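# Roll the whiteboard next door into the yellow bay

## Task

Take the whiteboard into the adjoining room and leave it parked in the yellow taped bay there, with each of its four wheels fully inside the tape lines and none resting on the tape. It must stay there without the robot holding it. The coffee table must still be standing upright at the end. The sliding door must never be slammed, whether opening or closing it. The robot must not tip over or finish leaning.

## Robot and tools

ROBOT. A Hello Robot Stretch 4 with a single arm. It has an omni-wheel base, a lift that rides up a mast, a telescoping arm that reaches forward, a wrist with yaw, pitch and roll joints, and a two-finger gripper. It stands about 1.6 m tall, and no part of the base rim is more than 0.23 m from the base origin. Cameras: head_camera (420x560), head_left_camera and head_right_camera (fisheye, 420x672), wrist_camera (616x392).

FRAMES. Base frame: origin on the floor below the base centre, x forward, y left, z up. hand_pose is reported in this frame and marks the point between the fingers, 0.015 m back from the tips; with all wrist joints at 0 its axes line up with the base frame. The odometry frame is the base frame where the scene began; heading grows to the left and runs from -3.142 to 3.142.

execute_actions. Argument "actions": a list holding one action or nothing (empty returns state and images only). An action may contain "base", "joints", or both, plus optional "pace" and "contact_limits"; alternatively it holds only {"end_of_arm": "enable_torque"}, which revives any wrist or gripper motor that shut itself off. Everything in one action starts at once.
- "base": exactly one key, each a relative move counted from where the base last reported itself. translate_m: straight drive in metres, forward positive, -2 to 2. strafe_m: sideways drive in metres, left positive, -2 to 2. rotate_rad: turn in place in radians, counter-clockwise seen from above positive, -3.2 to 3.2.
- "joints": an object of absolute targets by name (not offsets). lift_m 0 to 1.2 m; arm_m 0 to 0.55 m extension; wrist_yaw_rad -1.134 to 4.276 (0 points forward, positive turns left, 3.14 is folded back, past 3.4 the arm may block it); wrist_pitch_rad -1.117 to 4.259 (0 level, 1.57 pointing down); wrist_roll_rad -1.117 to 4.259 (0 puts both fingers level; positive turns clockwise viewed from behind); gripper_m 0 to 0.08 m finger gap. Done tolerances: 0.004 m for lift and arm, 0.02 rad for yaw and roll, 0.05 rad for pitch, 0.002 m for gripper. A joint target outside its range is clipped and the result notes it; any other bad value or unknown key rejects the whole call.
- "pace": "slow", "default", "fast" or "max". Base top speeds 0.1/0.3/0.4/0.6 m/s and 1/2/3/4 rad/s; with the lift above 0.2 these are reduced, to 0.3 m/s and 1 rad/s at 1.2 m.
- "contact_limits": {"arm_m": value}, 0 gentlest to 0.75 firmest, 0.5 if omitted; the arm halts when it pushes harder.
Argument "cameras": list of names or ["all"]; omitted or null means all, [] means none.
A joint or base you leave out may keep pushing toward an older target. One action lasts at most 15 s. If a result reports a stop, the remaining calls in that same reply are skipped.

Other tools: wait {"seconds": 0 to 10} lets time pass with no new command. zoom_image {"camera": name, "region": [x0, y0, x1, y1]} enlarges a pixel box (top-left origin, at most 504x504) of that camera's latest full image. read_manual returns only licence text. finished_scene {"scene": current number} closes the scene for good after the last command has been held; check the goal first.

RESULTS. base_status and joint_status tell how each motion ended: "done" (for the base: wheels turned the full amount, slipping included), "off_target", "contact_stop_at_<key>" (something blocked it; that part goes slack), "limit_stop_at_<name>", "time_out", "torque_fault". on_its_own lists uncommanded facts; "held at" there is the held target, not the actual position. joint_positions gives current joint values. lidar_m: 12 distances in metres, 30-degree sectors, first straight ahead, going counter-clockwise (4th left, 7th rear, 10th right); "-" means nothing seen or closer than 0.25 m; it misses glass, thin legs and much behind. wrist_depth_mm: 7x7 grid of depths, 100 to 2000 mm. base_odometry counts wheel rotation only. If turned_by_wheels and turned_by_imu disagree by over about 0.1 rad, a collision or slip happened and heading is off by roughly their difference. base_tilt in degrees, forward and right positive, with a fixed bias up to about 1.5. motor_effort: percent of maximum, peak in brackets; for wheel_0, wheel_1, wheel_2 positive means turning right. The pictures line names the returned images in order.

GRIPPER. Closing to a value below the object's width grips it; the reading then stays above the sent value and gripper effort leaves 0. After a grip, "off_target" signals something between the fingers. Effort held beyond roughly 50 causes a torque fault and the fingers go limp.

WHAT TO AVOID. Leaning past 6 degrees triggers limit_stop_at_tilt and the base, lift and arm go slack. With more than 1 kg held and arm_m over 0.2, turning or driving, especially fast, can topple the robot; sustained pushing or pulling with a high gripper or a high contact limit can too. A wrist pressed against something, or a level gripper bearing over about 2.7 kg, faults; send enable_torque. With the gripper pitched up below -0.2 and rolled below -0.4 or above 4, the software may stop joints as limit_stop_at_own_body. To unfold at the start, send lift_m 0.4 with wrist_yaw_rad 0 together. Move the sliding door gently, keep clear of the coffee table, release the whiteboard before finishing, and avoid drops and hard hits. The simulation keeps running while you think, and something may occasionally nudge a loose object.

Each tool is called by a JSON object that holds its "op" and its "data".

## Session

{"op": "execute_actions", "data": {"actions": []}}

Scene clock: 0.00 s.
base_odometry: x=+0.000 y=+0.000 heading=+0.000 (m, m, rad; odometry frame)
turned_by_wheels: +0.000 (rad since the last result)
turned_by_imu: +0.000 (rad since the last result)
base_tilt: forward=-0.2 right=-0.2 (deg)
lidar_m: 1.52 1.26 0.74 0.62 0.63 0.78 1.13 1.12 1.32 1.01 1.07 1.21
base_status: not commanded
joint_positions: lift_m=+0.246 arm_m=+0.002 wrist_yaw_rad=+3.124 wrist_pitch_rad=+0.012 wrist_roll_rad=+0.002 gripper_m=+0.040
joint_status: not commanded
motor_effort: lift_m=+18 arm_m=+0 wrist_yaw_rad=+2 wrist_pitch_rad=-7 wrist_roll_rad=+1 gripper_m=+0 wheel_0=+0 wheel_1=+0 wheel_2=+0 (%)
hand_pose: x=-0.0380 y=+0.0911 z=+0.4216 quat_wxyz=(+0.009, -0.006, +0.001, +1.000) (m; base frame)
wrist_depth_mm: - 142 254 1336 1336 891 676 / - 114 141 1308 1366 891 676 / - 114 140 1281 1336 904 691 / - 127 163 1308 1281 904 699 / 142 1182 1229 1281 1336 904 691 / 224 1160 1205 1308 1281 891 691 / 221 1138 108 1118 135 788 691
pictures: head_camera, head_left_camera, head_right_camera, wrist_camera
camera_calibration (this result's frames):
wrist_camera: T_world_to_cam=[[-0.0226484, 0.999157, -0.0342342, -0.0718963], [-0.0300164, -0.0349072, -0.99894, 0.490543], [-0.999293, -0.0215968, 0.0307817, 0.101752], [0, 0, 0, 1]] pos_world=[0.114776, 0.0911567, 0.48443]
Images, in order (width x height): head_camera 420x560, head_left_camera 420x672, head_right_camera 420x672, wrist_camera 616x392.

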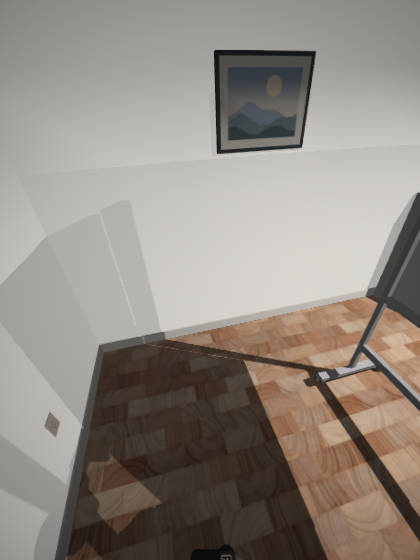

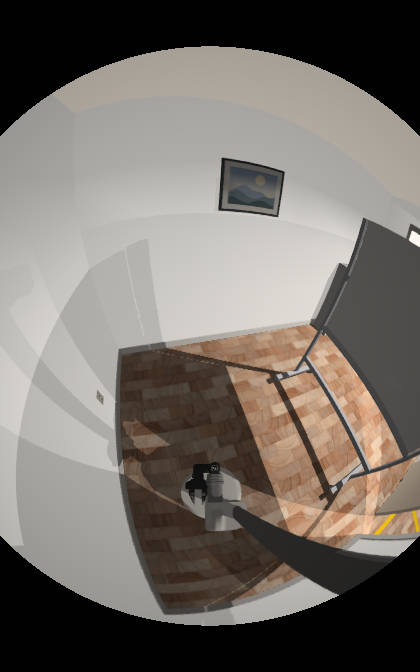

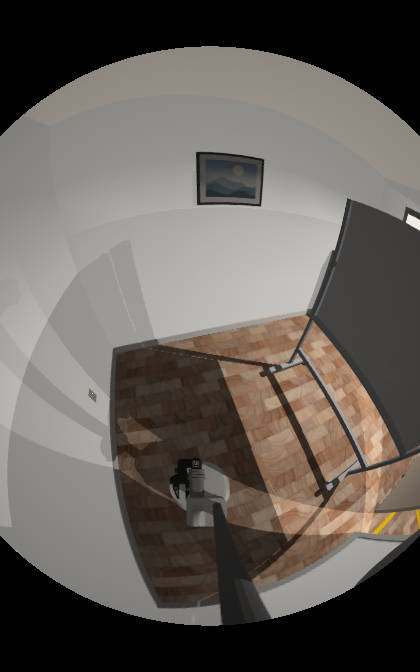

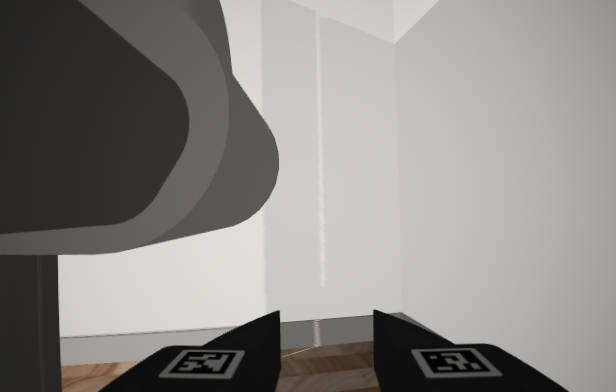

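{"op": "zoom_image", "data": {"camera": "head_camera", "region": [80, 270, 420, 420]}}

{"op": "zoom_image", "data": {"camera": "head_right_camera", "region": [240, 330, 420, 580]}}

Region (80, 270, 420, 420) of head_camera's 420x560 image, scaled by 1.482, with more detail than that image has; it fills the top 222 rows of this view, and the rest is white.

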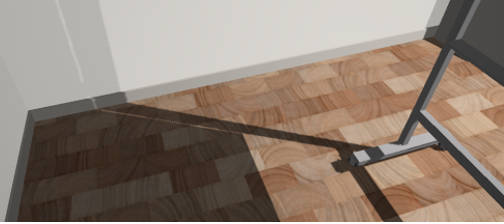

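Region (240, 330, 420, 580) of head_right_camera's 420x672 image, scaled by 2.016, with more detail than that image has; it fills the left 363 columns of this view, and the rest is white.

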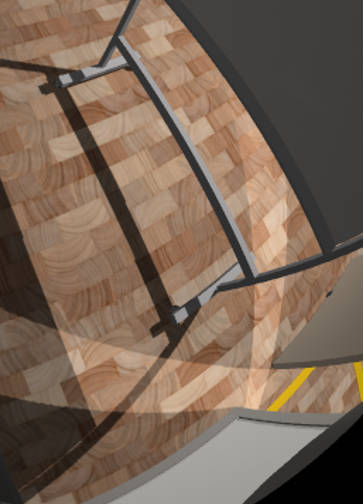

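{"op": "execute_actions", "data": {"actions": [{"base": {"rotate_rad": -2.88}, "joints": {"lift_m": 0.33, "wrist_yaw_rad": 0, "gripper_m": 0.0}, "pace": "max"}], "cameras": ["head_camera", "head_left_camera", "wrist_camera"]}}

Scene clock: 94.70 s.
base_odometry: x=+0.000 y=+0.000 heading=-2.880 (m, m, rad; odometry frame)
turned_by_wheels: -2.880 (rad since the last result)
turned_by_imu: -2.886 (rad since the last result)
base_tilt: forward=-0.2 right=-0.3 (deg)
lidar_m: 1.10 1.19 0.97 1.06 1.13 1.60 1.50 0.92 0.66 0.62 0.66 0.91
base_status: done
joint_positions: lift_m=+0.330 arm_m=+0.002 wrist_yaw_rad=+0.001 wrist_pitch_rad=+0.012 wrist_roll_rad=+0.002 gripper_m=+0.000
joint_status: all done
motor_effort: lift_m=+21(24) arm_m=+0(0) wrist_yaw_rad=-1(7) wrist_pitch_rad=-8(8) wrist_roll_rad=+1(1) gripper_m=-3(2) wheel_0=+0(10) wheel_1=-1(13) wheel_2=-1(12) (%)
hand_pose: x=+0.3859 y=-0.0873 z=+0.5055 quat_wxyz=(+1.000, +0.001, +0.006, +0.000) (m; base frame)
wrist_depth_mm: 960 946 931 931 917 904 891 / 960 946 931 904 904 904 878 / 976 946 946 917 904 891 878 / 960 931 931 931 904 891 866 / 960 946 931 917 904 878 878 / 946 931 904 904 891 891 866 / 946 931 917 115 124 878 878
pictures: head_camera, head_left_camera, wrist_camera
camera_calibration (this result's frames):
wrist_camera: T_world_to_cam=[[0.0405365, -0.998592, -0.0342302, -0.079967], [0.0293952, 0.0354354, -0.99894, 0.564098], [0.998746, 0.0394873, 0.0307902, -0.246825], [0, 0, 0, 1]] pos_world=[0.233175, -0.0900969, 0.568362]
Images, in order (width x height): head_camera 420x560, head_left_camera 420x672, wrist_camera 616x392.

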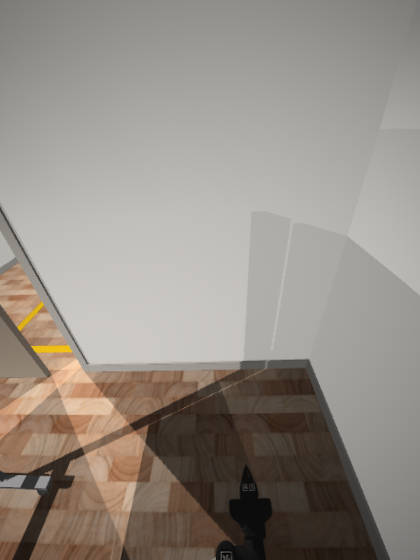

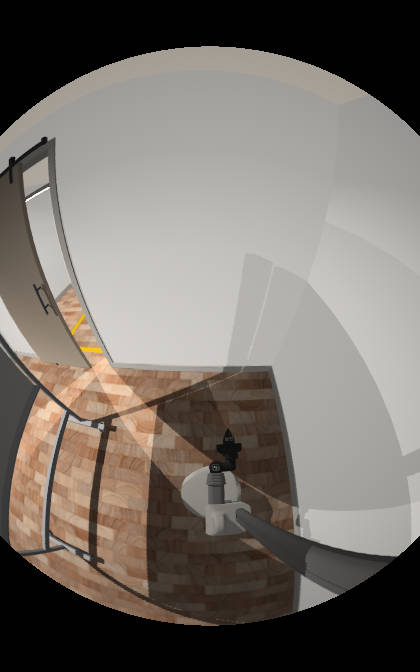

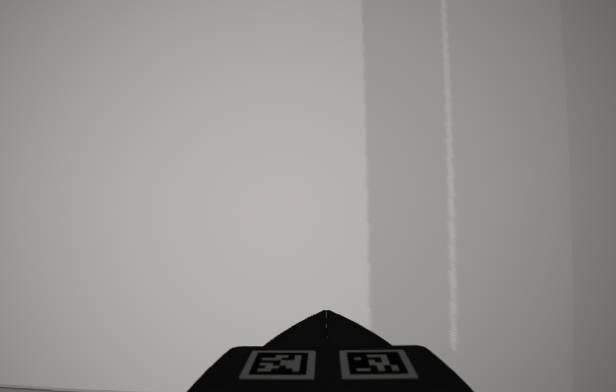

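{"op": "execute_actions", "data": {"actions": []}}

Scene clock: 108.87 s.
base_odometry: x=+0.000 y=+0.000 heading=-2.880 (m, m, rad; odometry frame)
turned_by_wheels: +0.000 (rad since the last result)
turned_by_imu: +0.000 (rad since the last result)
base_tilt: forward=-0.1 right=-0.2 (deg)
lidar_m: 1.12 1.19 0.97 1.07 1.14 1.61 1.51 0.93 0.64 0.63 0.65 0.91
base_status: done
joint_positions: lift_m=+0.330 arm_m=+0.002 wrist_yaw_rad=+0.001 wrist_pitch_rad=+0.012 wrist_roll_rad=+0.002 gripper_m=+0.000
joint_status: all done
motor_effort: lift_m=+21(24) arm_m=+0(0) wrist_yaw_rad=-1(7) wrist_pitch_rad=-7(8) wrist_roll_rad=+1(1) gripper_m=-3(2) wheel_0=+0(10) wheel_1=-1(13) wheel_2=-1(12) (%)
hand_pose: x=+0.3859 y=-0.0873 z=+0.5055 quat_wxyz=(+1.000, +0.001, +0.006, +0.000) (m; base frame)
wrist_depth_mm: 976 960 946 917 904 904 891 / 960 960 931 904 917 878 891 / 946 931 931 917 904 904 878 / 960 960 931 904 917 891 878 / 960 960 931 931 904 891 891 / 946 931 946 904 904 904 878 / 960 946 931 115 124 891 878
pictures: head_camera, head_left_camera, head_right_camera, wrist_camera
camera_calibration (this result's frames):
wrist_camera: T_world_to_cam=[[0.0405352, -0.998592, -0.0342302, -0.0799667], [0.0293953, 0.0354354, -0.99894, 0.564097], [0.998746, 0.039486, 0.0307903, -0.246825], [0, 0, 0, 1]] pos_world=[0.233175, -0.090097, 0.568362]
Images, in order (width x height): head_camera 420x560, head_left_camera 420x672, head_right_camera 420x672, wrist_camera 616x392.

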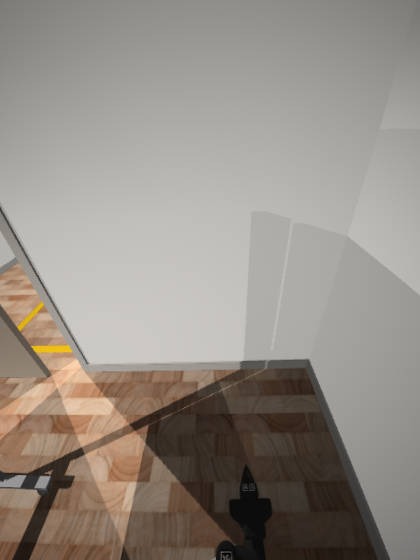

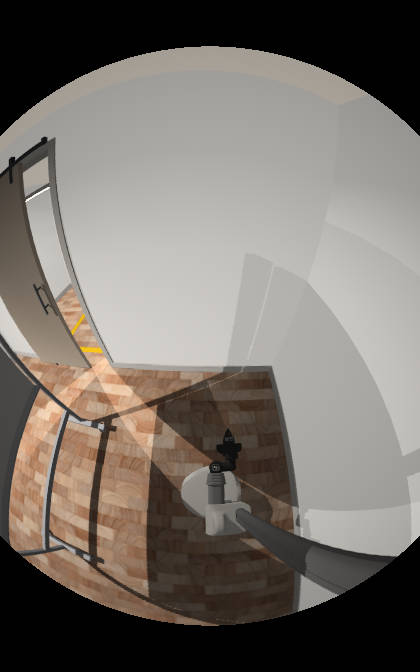

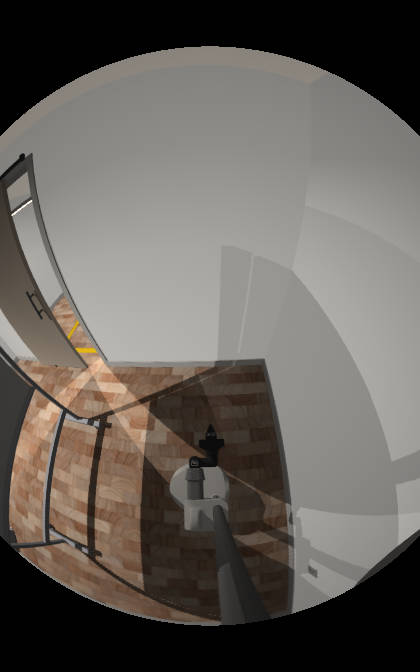

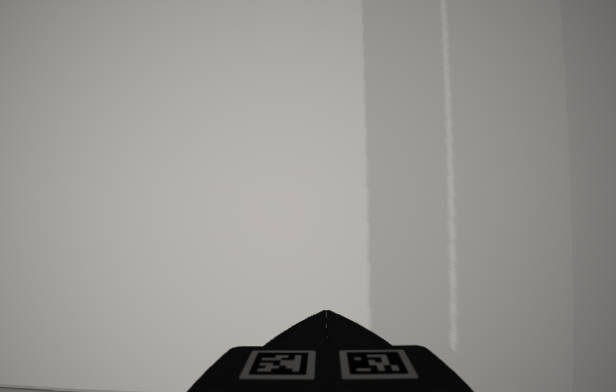

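I'll zoom in to measure the wall line, the door gap and the board's front foot.

{"op": "zoom_image", "data": {"camera": "head_camera", "region": [0, 300, 160, 520]}}

{"op": "zoom_image", "data": {"camera": "head_camera", "region": [220, 320, 360, 420]}}

Region (0, 300, 160, 520) of head_camera's 420x560 image, scaled by 2.291, with more detail than that image has; it fills the left 367 columns of this view, and the rest is white.

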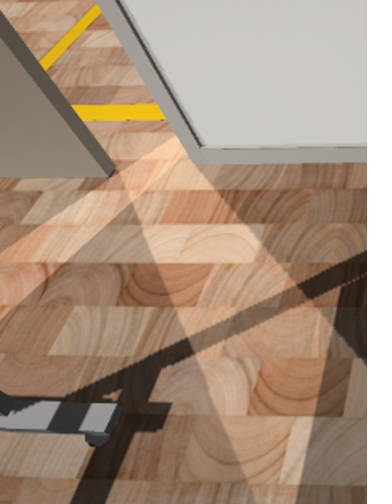

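Region (220, 320, 360, 420) of head_camera's 420x560 image, scaled by 3.600, with more detail than that image has; it fills the top 360 rows of this view, and the rest is white.

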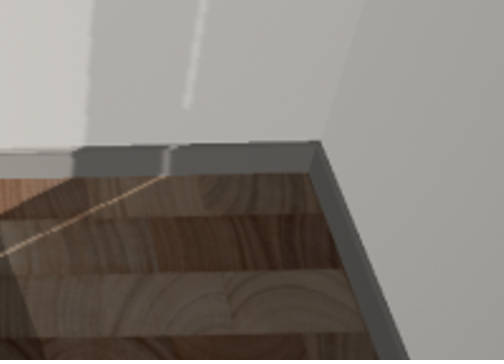

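{"op": "zoom_image", "data": {"camera": "head_left_camera", "region": [160, 410, 290, 550]}}

{"op": "zoom_image", "data": {"camera": "head_left_camera", "region": [0, 330, 150, 600]}}

Region (160, 410, 290, 550) of head_left_camera's 420x672 image, scaled by 3.600, with more detail than that image has; it fills the left 468 columns of this view, and the rest is white.

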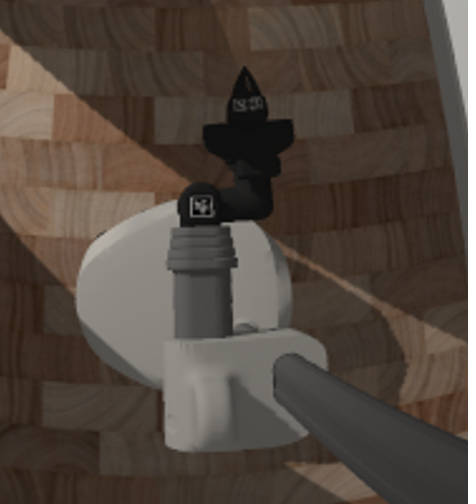

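Region (0, 330, 150, 600) of head_left_camera's 420x672 image, scaled by 1.867, with more detail than that image has.

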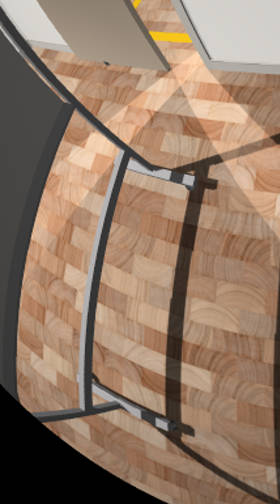

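{"op": "execute_actions", "data": {"actions": [{"base": {"translate_m": 0.775}, "joints": {"lift_m": 0.15, "arm_m": 0.10, "wrist_yaw_rad": -1.134, "wrist_roll_rad": 1.57, "wrist_pitch_rad": 0.0}, "pace": "max"}]}}

Scene clock: 231.73 s.
base_odometry: x=-0.749 y=-0.200 heading=-2.880 (m, m, rad; odometry frame)
turned_by_wheels: +0.000 (rad since the last result)
turned_by_imu: -0.002 (rad since the last result)
base_tilt: forward=-0.2 right=-0.3 (deg)
lidar_m: 0.34 0.36 0.51 1.17 0.96 1.59 2.29 0.95 0.66 0.62 0.52 0.36
base_status: done
joint_positions: lift_m=+0.150 arm_m=+0.098 wrist_yaw_rad=-1.134 wrist_pitch_rad=+0.003 wrist_roll_rad=+1.570 gripper_m=+0.000
joint_status: all done
motor_effort: lift_m=+15(17) arm_m=+9(13) wrist_yaw_rad=+0(6) wrist_pitch_rad=-7(11) wrist_roll_rad=+1(2) gripper_m=-2(3) wheel_0=+0(8) wheel_1=+1(9) wheel_2=+2(13) (%)
hand_pose: x=+0.2801 y=-0.2297 z=+0.3279 quat_wxyz=(+0.596, +0.597, -0.379, -0.381) (m; base frame)
wrist_depth_mm: 504 500 500 492 492 484 473 / 539 530 535 521 517 508 488 / 564 559 559 554 549 539 508 / 564 549 544 535 525 512 462 / 418 413 410 404 399 394 379 / 332 330 327 327 322 317 315 / 279 273 283 115 124 271 266
pictures: head_camera, head_left_camera, head_right_camera, wrist_camera
camera_calibration (this result's frames):
wrist_camera: T_world_to_cam=[[0.044277, -0.020822, -0.998802, 0.315846], [0.922094, 0.38557, 0.0328385, -0.113138], [0.384425, -0.922443, 0.0362717, -0.180729], [0, 0, 0, 1]] pos_world=[0.159816, -0.116513, 0.325739]
Images, in order (width x height): head_camera 420x560, head_left_camera 420x672, head_right_camera 420x672, wrist_camera 616x392.

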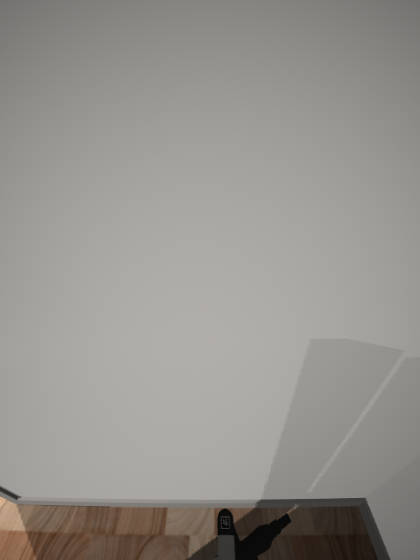

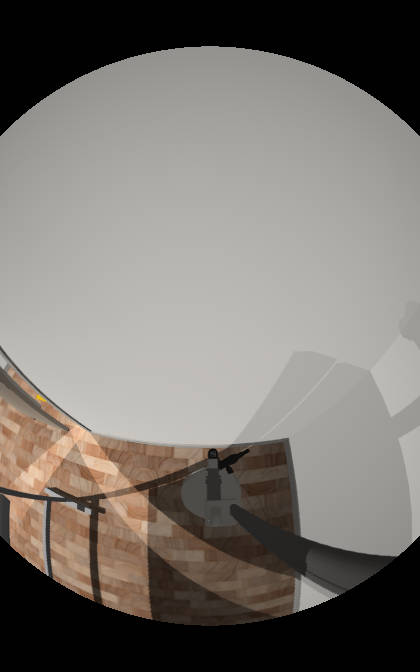

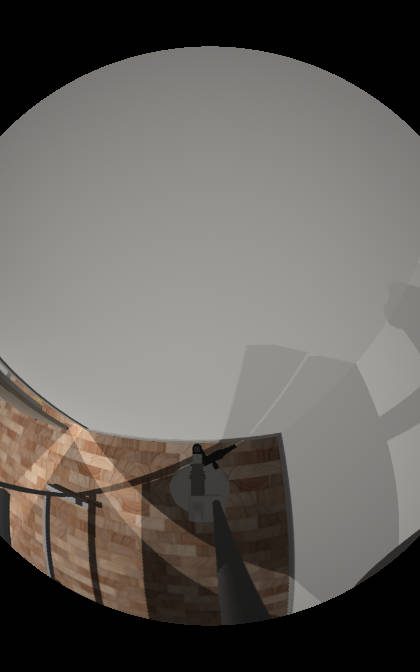

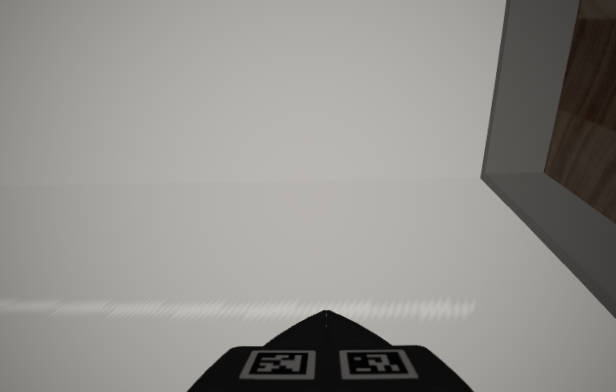

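{"op": "zoom_image", "data": {"camera": "head_camera", "region": [0, 470, 140, 540]}}

{"op": "zoom_image", "data": {"camera": "head_camera", "region": [180, 480, 400, 560]}}

{"op": "zoom_image", "data": {"camera": "head_left_camera", "region": [0, 380, 140, 540]}}

Region (0, 470, 140, 540) of head_camera's 420x560 image, scaled by 3.600, with more detail than that image has.

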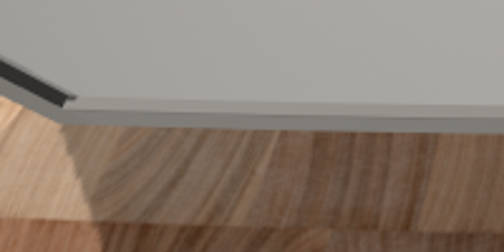

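Region (180, 480, 400, 560) of head_camera's 420x560 image, scaled by 2.291, with more detail than that image has; it fills the top 183 rows of this view, and the rest is white.

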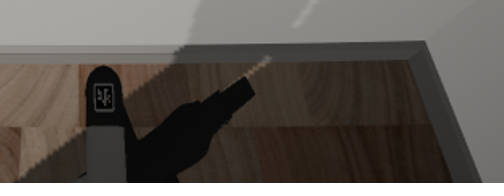

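Region (0, 380, 140, 540) of head_left_camera's 420x672 image, scaled by 3.150, with more detail than that image has; it fills the left 441 columns of this view, and the rest is white.

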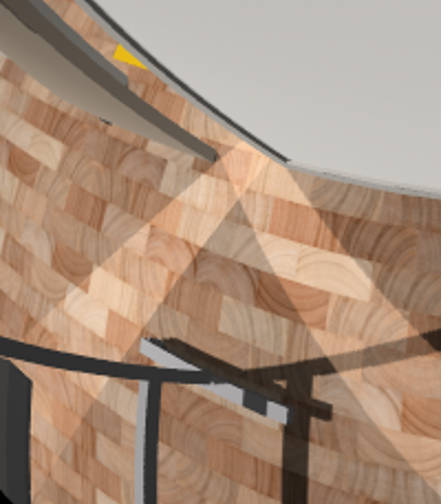

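{"op": "zoom_image", "data": {"camera": "head_left_camera", "region": [170, 420, 310, 540]}}

{"op": "zoom_image", "data": {"camera": "head_left_camera", "region": [50, 405, 120, 455]}}

{"op": "zoom_image", "data": {"camera": "head_right_camera", "region": [50, 405, 120, 455]}}

{"op": "zoom_image", "data": {"camera": "head_right_camera", "region": [160, 420, 300, 540]}}

Region (170, 420, 310, 540) of head_left_camera's 420x672 image, scaled by 3.600, with more detail than that image has; it fills the top 432 rows of this view, and the rest is white.

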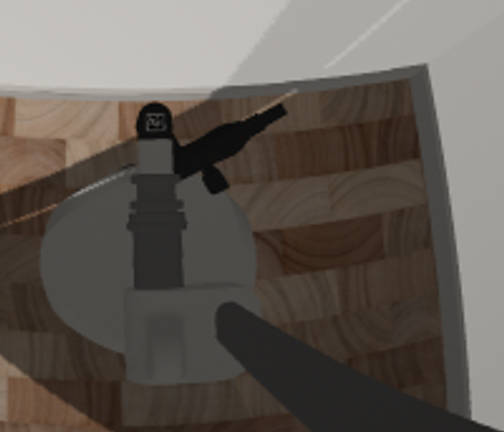

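Region (50, 405, 120, 455) of head_left_camera's 420x672 image, scaled by 7.200, with more detail than that image has; it fills the top 360 rows of this view, and the rest is white.

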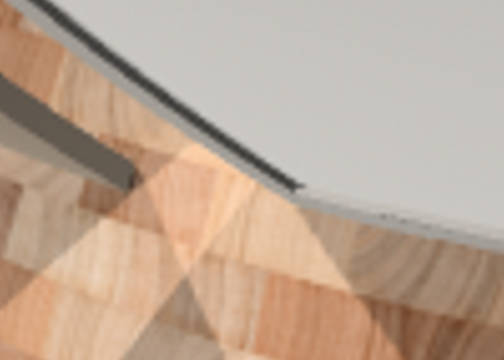

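Region (50, 405, 120, 455) of head_right_camera's 420x672 image, scaled by 7.200, with more detail than that image has; it fills the top 360 rows of this view, and the rest is white.

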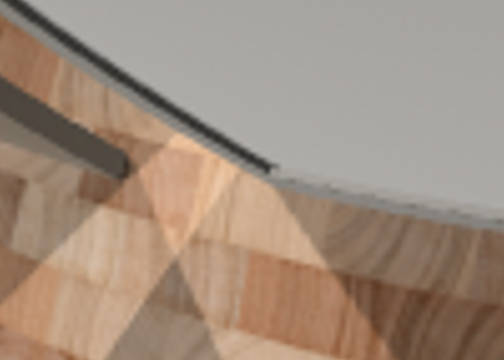

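Region (160, 420, 300, 540) of head_right_camera's 420x672 image, scaled by 3.600, with more detail than that image has; it fills the top 432 rows of this view, and the rest is white.

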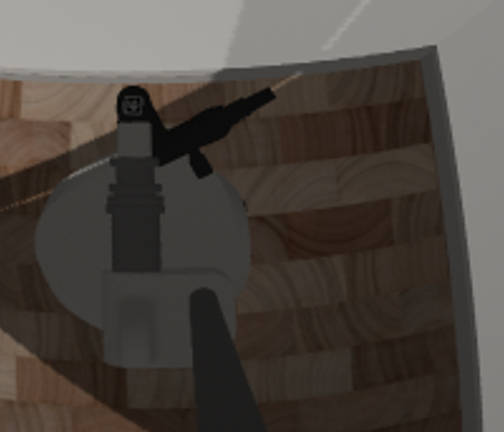

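{"op": "execute_actions", "data": {"actions": [{"base": {"strafe_m": 1.275}, "joints": {"arm_m": 0.14}, "pace": "max"}]}}

Scene clock: 276.97 s.
base_odometry: x=-0.419 y=-1.432 heading=-2.880 (m, m, rad; odometry frame)
turned_by_wheels: +0.000 (rad since the last result)
turned_by_imu: -0.001 (rad since the last result)
base_tilt: forward=-0.1 right=-0.3 (deg)
lidar_m: 0.32 0.27 0.43 1.47 1.86 0.36 0.28 0.29 0.46 1.48 0.53 0.38
base_status: done
joint_positions: lift_m=+0.150 arm_m=+0.138 wrist_yaw_rad=-1.134 wrist_pitch_rad=+0.003 wrist_roll_rad=+1.570 gripper_m=+0.000
joint_status: all done
motor_effort: lift_m=+15(15) arm_m=+9(7) wrist_yaw_rad=+0(0) wrist_pitch_rad=-7(8) wrist_roll_rad=+2(1) gripper_m=-2(3) wheel_0=+1(15) wheel_1=-2(15) wheel_2=+0(1) (%)
hand_pose: x=+0.3201 y=-0.2297 z=+0.3279 quat_wxyz=(+0.596, +0.597, -0.379, -0.381) (m; base frame)
wrist_depth_mm: 1708 1661 1576 1618 1576 741 500 / 1499 1397 1308 1205 1098 750 504 / 707 683 654 647 634 574 484 / 462 455 449 439 430 424 397 / 345 342 340 334 329 325 320 / 274 272 270 268 266 262 256 / 231 227 234 116 125 224 219
pictures: head_camera, head_left_camera, head_right_camera, wrist_camera
camera_calibration (this result's frames):
wrist_camera: T_world_to_cam=[[0.0443717, -0.0207789, -0.998799, 0.314042], [0.922104, 0.385536, 0.0329439, -0.150018], [0.384389, -0.922459, 0.0362672, -0.196076], [0, 0, 0, 1]] pos_world=[0.199768, -0.116509, 0.325719]
Images, in order (width x height): head_camera 420x560, head_left_camera 420x672, head_right_camera 420x672, wrist_camera 616x392.

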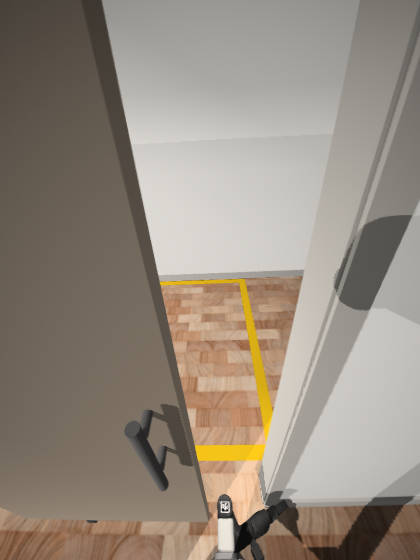

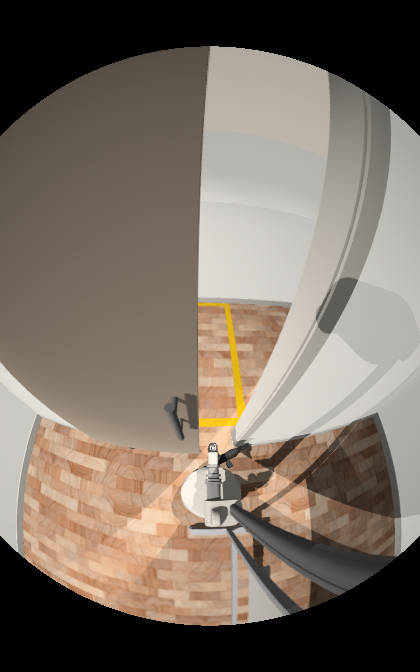

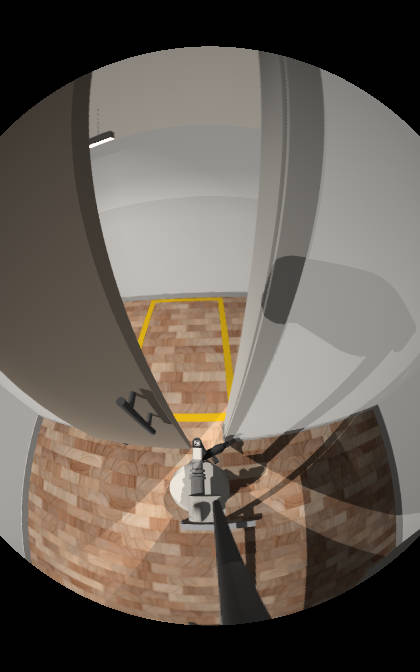

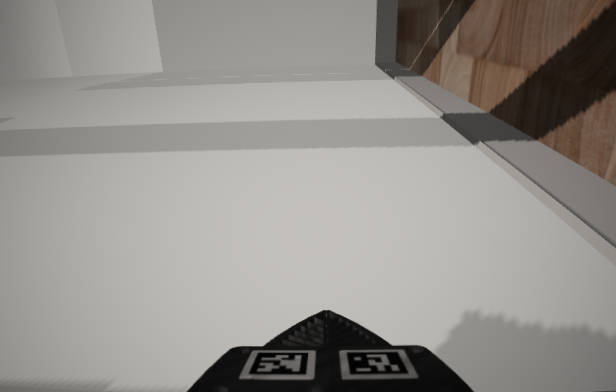

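{"op": "zoom_image", "data": {"camera": "head_camera", "region": [180, 430, 320, 560]}}

{"op": "zoom_image", "data": {"camera": "head_camera", "region": [0, 470, 140, 560]}}

{"op": "zoom_image", "data": {"camera": "head_camera", "region": [150, 250, 320, 400]}}

Region (180, 430, 320, 560) of head_camera's 420x560 image, scaled by 3.600, with more detail than that image has; it fills the top 468 rows of this view, and the rest is white.

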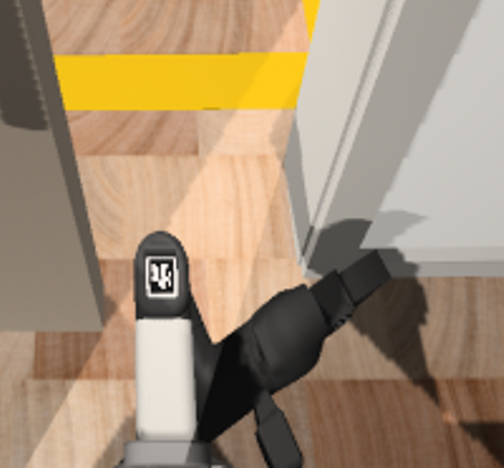

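Region (0, 470, 140, 560) of head_camera's 420x560 image, scaled by 3.600, with more detail than that image has; it fills the top 324 rows of this view, and the rest is white.

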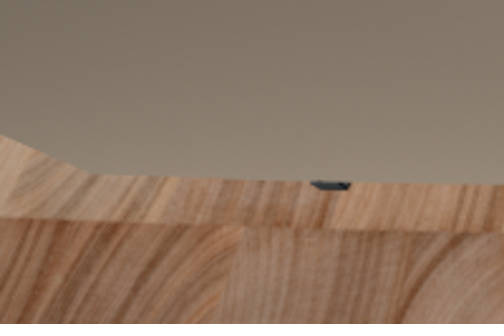

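Region (150, 250, 320, 400) of head_camera's 420x560 image, scaled by 2.965, with more detail than that image has; it fills the top 445 rows of this view, and the rest is white.

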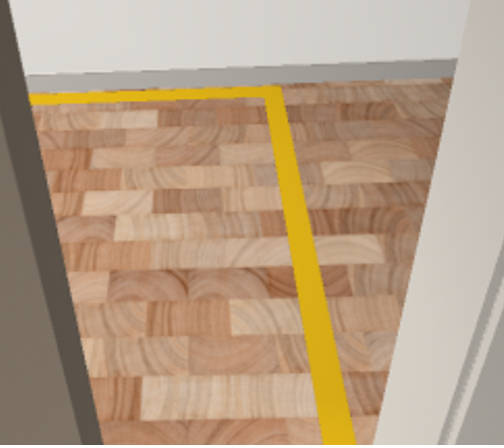

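{"op": "execute_actions", "data": {"actions": [{"base": {"strafe_m": 0.078}, "joints": {"arm_m": 0.16}}], "cameras": ["head_camera", "head_right_camera"]}}

{"op": "zoom_image", "data": {"camera": "head_camera", "region": [180, 430, 320, 560]}}

Scene clock: 342.90 s.
base_odometry: x=-0.399 y=-1.507 heading=-2.880 (m, m, rad; odometry frame)
turned_by_wheels: +0.000 (rad since the last result)
turned_by_imu: -0.006 (rad since the last result)
base_tilt: forward=-0.1 right=-0.3 (deg)
lidar_m: 0.30 0.25 0.42 1.45 1.78 2.16 0.74 0.32 0.48 1.49 0.53 0.43
base_status: done
joint_positions: lift_m=+0.150 arm_m=+0.158 wrist_yaw_rad=-1.134 wrist_pitch_rad=+0.003 wrist_roll_rad=+1.570 gripper_m=+0.000
joint_status: all done
motor_effort: lift_m=+15(15) arm_m=+9(8) wrist_yaw_rad=+2(0) wrist_pitch_rad=-8(8) wrist_roll_rad=+1(1) gripper_m=-3(4) wheel_0=+0(20) wheel_1=+2(11) wheel_2=-3(13) (%)
hand_pose: x=+0.3401 y=-0.2297 z=+0.3279 quat_wxyz=(+0.596, +0.597, -0.379, -0.381) (m; base frame)
wrist_depth_mm: 1708 1661 1708 1708 1537 732 496 / 1430 1281 1205 1118 1078 723 512 / 647 621 609 580 569 554 466 / 418 407 404 397 392 384 368 / 309 307 303 300 297 291 286 / 226 225 224 221 219 216 213 / 207 204 202 115 124 196 195
pictures: head_camera, head_right_camera
Images, in order (width x height): head_camera 420x560, head_right_camera 420x672.

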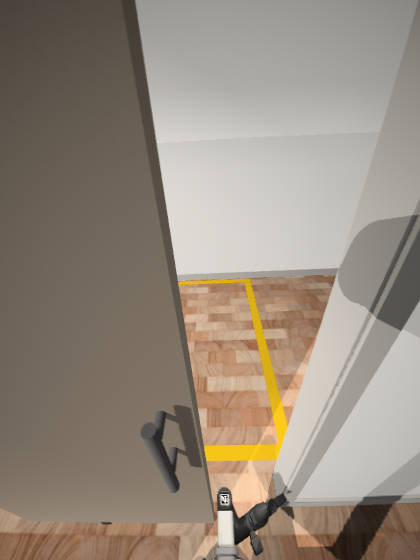

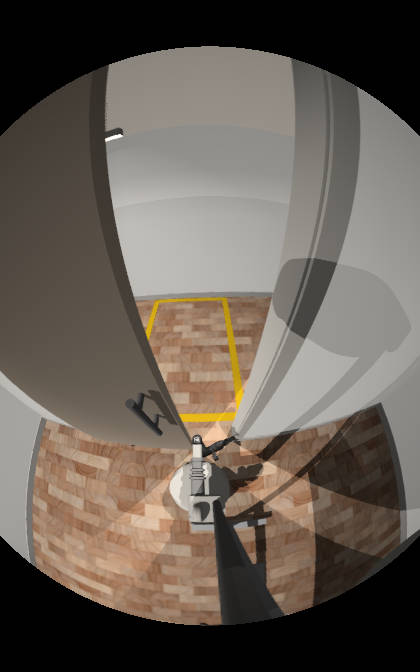

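Region (180, 430, 320, 560) of head_camera's 420x560 image, scaled by 3.600, with more detail than that image has; it fills the top 468 rows of this view, and the rest is white.

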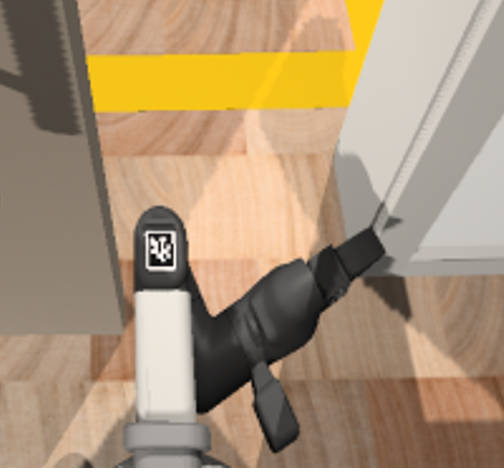

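{"op": "execute_actions", "data": {"actions": [], "cameras": ["head_camera", "head_left_camera"]}}

{"op": "zoom_image", "data": {"camera": "head_camera", "region": [180, 430, 320, 560]}}

{"op": "zoom_image", "data": {"camera": "head_camera", "region": [0, 470, 140, 560]}}

Scene clock: 352.03 s.
base_odometry: x=-0.399 y=-1.507 heading=-2.880 (m, m, rad; odometry frame)
turned_by_wheels: +0.000 (rad since the last result)
turned_by_imu: +0.000 (rad since the last result)
base_tilt: forward=-0.2 right=-0.1 (deg)
lidar_m: 0.30 0.25 0.43 1.39 1.75 2.15 0.74 0.34 0.44 1.48 0.53 0.43
base_status: done
joint_positions: lift_m=+0.150 arm_m=+0.158 wrist_yaw_rad=-1.134 wrist_pitch_rad=+0.003 wrist_roll_rad=+1.570 gripper_m=+0.000
joint_status: all done
motor_effort: lift_m=+15(15) arm_m=+9(8) wrist_yaw_rad=+1(0) wrist_pitch_rad=-8(8) wrist_roll_rad=+1(1) gripper_m=-3(4) wheel_0=+0(20) wheel_1=+2(11) wheel_2=-3(13) (%)
hand_pose: x=+0.3401 y=-0.2297 z=+0.3279 quat_wxyz=(+0.596, +0.597, -0.379, -0.381) (m; base frame)
wrist_depth_mm: 1708 1708 1756 1708 1576 732 500 / 1464 1308 1205 1138 1078 715 504 / 640 621 603 585 569 559 469 / 418 410 404 399 389 384 373 / 310 306 303 301 297 291 289 / 225 224 224 221 219 216 213 / 207 204 201 115 124 196 195
pictures: head_camera, head_left_camera
Images, in order (width x height): head_camera 420x560, head_left_camera 420x672.

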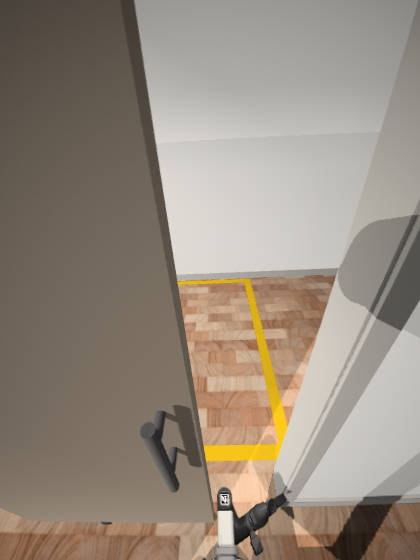

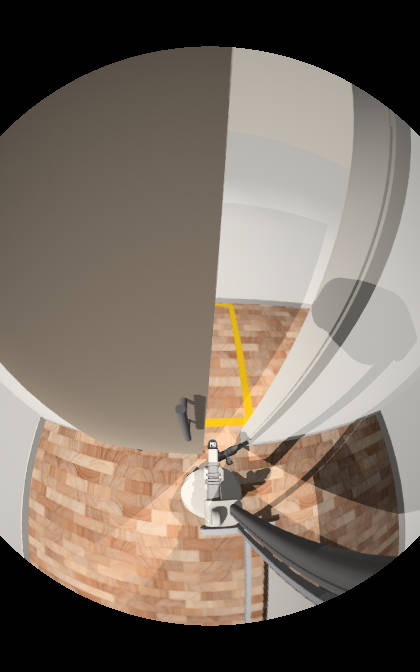

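Region (180, 430, 320, 560) of head_camera's 420x560 image, scaled by 3.600, with more detail than that image has; it fills the top 468 rows of this view, and the rest is white.

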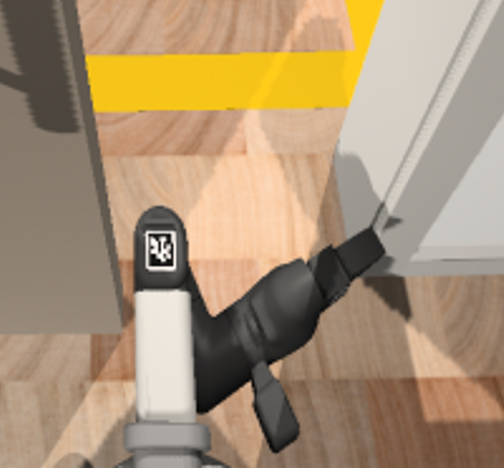

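Region (0, 470, 140, 560) of head_camera's 420x560 image, scaled by 3.600, with more detail than that image has; it fills the top 324 rows of this view, and the rest is white.

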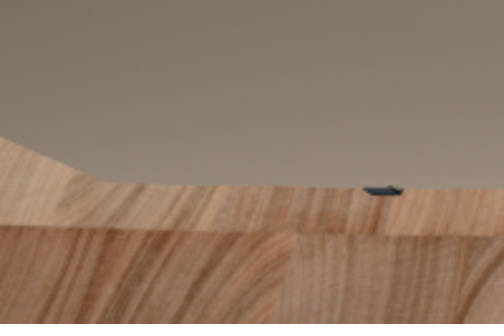

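{"op": "execute_actions", "data": {"actions": [{"base": {"strafe_m": 0.35}, "joints": {"arm_m": 0.17}}], "cameras": []}}

Scene clock: 392.53 s.
base_odometry: x=-0.308 y=-1.846 heading=-2.880 (m, m, rad; odometry frame)
turned_by_wheels: +0.000 (rad since the last result)
turned_by_imu: -0.084 (rad since the last result)
base_tilt: forward=-0.2 right=-0.2 (deg)
lidar_m: 2.36 0.27 0.25 0.79 1.39 1.79 2.08 0.44 0.44 2.02 0.66 2.25
base_status: done
joint_positions: lift_m=+0.150 arm_m=+0.168 wrist_yaw_rad=-1.134 wrist_pitch_rad=+0.003 wrist_roll_rad=+1.570 gripper_m=+0.000
joint_status: all done
motor_effort: lift_m=+15(15) arm_m=+9(15) wrist_yaw_rad=+1(0) wrist_pitch_rad=-8(8) wrist_roll_rad=+1(1) gripper_m=-3(3) wheel_0=+0(28) wheel_1=+1(14) wheel_2=-2(17) (%)
hand_pose: x=+0.3501 y=-0.2297 z=+0.3279 quat_wxyz=(+0.596, +0.597, -0.379, -0.381) (m; base frame)
wrist_depth_mm: - - - - 1618 741 504 / - - - - 1366 750 500 / 741 707 676 654 634 554 488 / 488 484 480 477 473 466 462 / 517 512 504 500 500 488 484 / - - - - 1756 768 512 / - - - 115 124 768 508
pictures: none
No camera images: the call's "cameras" was empty. Leave "cameras" out to get every camera's image.

{"op": "execute_actions", "data": {"actions": []}}

Scene clock: 394.77 s.
base_odometry: x=-0.308 y=-1.846 heading=-2.880 (m, m, rad; odometry frame)
turned_by_wheels: +0.000 (rad since the last result)
turned_by_imu: +0.000 (rad since the last result)
base_tilt: forward=-0.2 right=-0.4 (deg)
lidar_m: 2.34 0.27 0.27 0.81 1.42 1.77 2.12 0.42 0.48 2.04 0.65 2.24
base_status: done
joint_positions: lift_m=+0.150 arm_m=+0.168 wrist_yaw_rad=-1.134 wrist_pitch_rad=+0.003 wrist_roll_rad=+1.570 gripper_m=+0.000
joint_status: all done
motor_effort: lift_m=+15(15) arm_m=+9(15) wrist_yaw_rad=+1(0) wrist_pitch_rad=-8(8) wrist_roll_rad=+1(1) gripper_m=-2(3) wheel_0=+0(28) wheel_1=+1(14) wheel_2=-3(17) (%)
hand_pose: x=+0.3501 y=-0.2297 z=+0.3279 quat_wxyz=(+0.596, +0.597, -0.379, -0.381) (m; base frame)
wrist_depth_mm: - - - - 1618 732 496 / - - - - 1430 759 508 / 741 699 676 654 627 554 484 / 484 484 477 473 469 466 459 / 521 508 500 500 492 496 484 / - - - - 1756 759 512 / - - - 115 124 768 512
pictures: head_camera, head_left_camera, head_right_camera, wrist_camera
camera_calibration (this result's frames):
wrist_camera: T_world_to_cam=[[0.0444522, -0.0208723, -0.998793, 0.31268], [0.922177, 0.385359, 0.0329892, -0.177827], [0.384206, -0.922531, 0.036378, -0.207627], [0, 0, 0, 1]] pos_world=[0.22986, -0.116488, 0.325723]
Images, in order (width x height): head_camera 420x560, head_left_camera 420x672, head_right_camera 420x672, wrist_camera 616x392.

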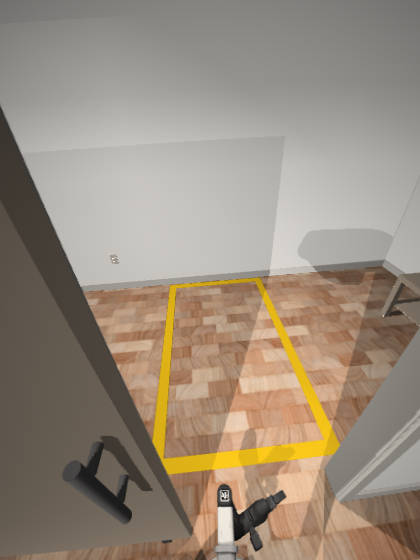

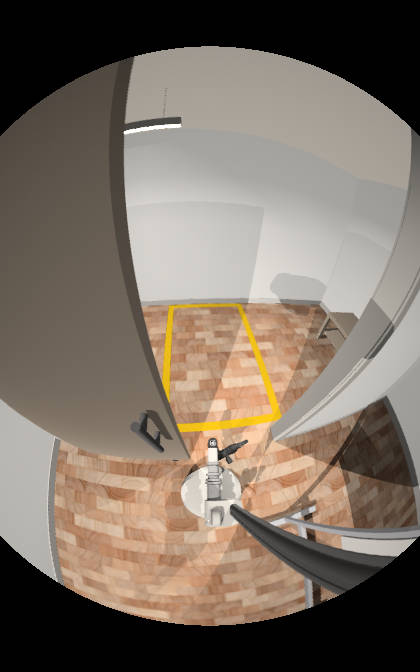

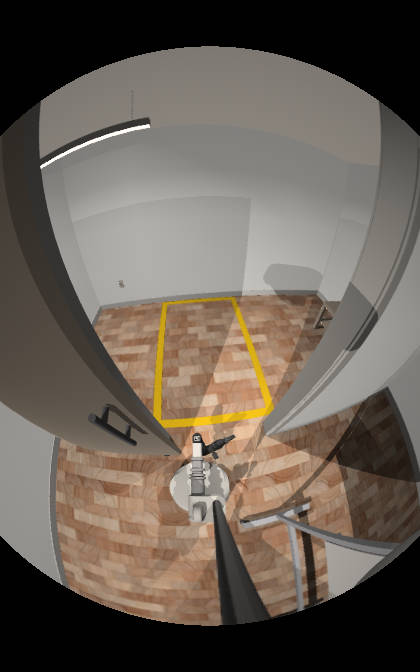

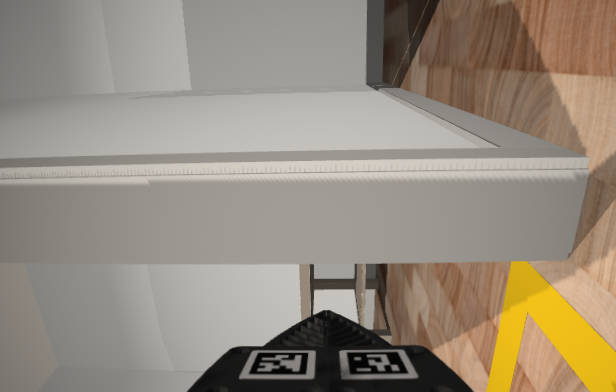

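{"op": "zoom_image", "data": {"camera": "head_camera", "region": [130, 430, 270, 560]}}

{"op": "zoom_image", "data": {"camera": "head_camera", "region": [280, 410, 420, 540]}}

{"op": "zoom_image", "data": {"camera": "head_camera", "region": [150, 260, 290, 320]}}

{"op": "zoom_image", "data": {"camera": "head_right_camera", "region": [150, 430, 350, 620]}}

Region (130, 430, 270, 560) of head_camera's 420x560 image, scaled by 3.600, with more detail than that image has; it fills the top 468 rows of this view, and the rest is white.

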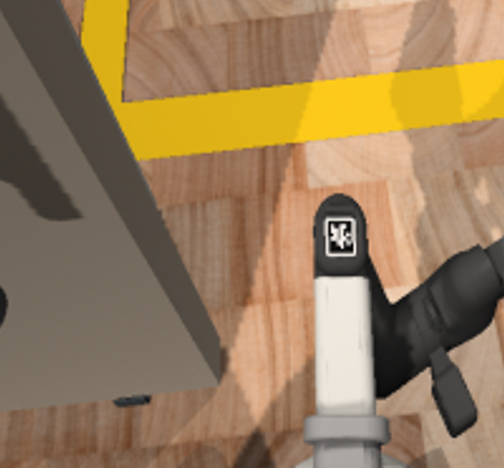

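Region (280, 410, 420, 540) of head_camera's 420x560 image, scaled by 3.600, with more detail than that image has; it fills the top 468 rows of this view, and the rest is white.

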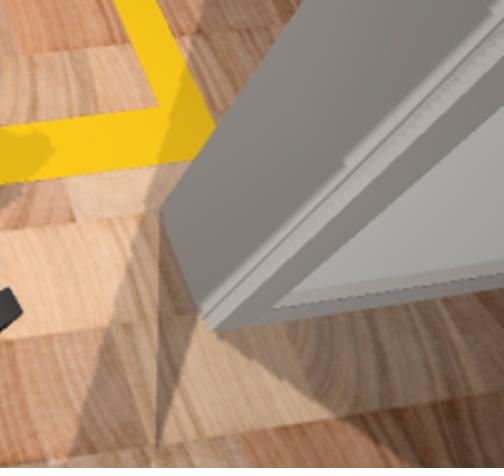

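Region (150, 260, 290, 320) of head_camera's 420x560 image, scaled by 3.600, with more detail than that image has; it fills the top 216 rows of this view, and the rest is white.

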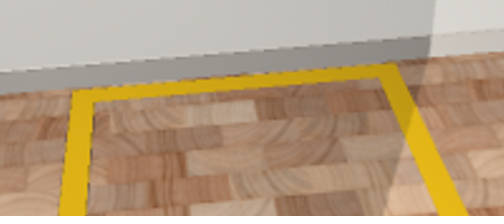

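Region (150, 430, 350, 620) of head_right_camera's 420x672 image, scaled by 2.520, with more detail than that image has; it fills the top 479 rows of this view, and the rest is white.

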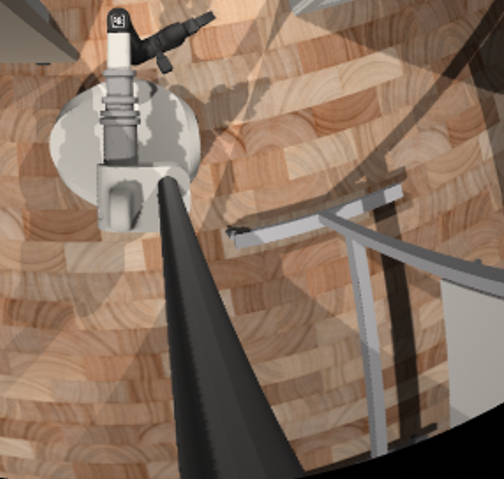

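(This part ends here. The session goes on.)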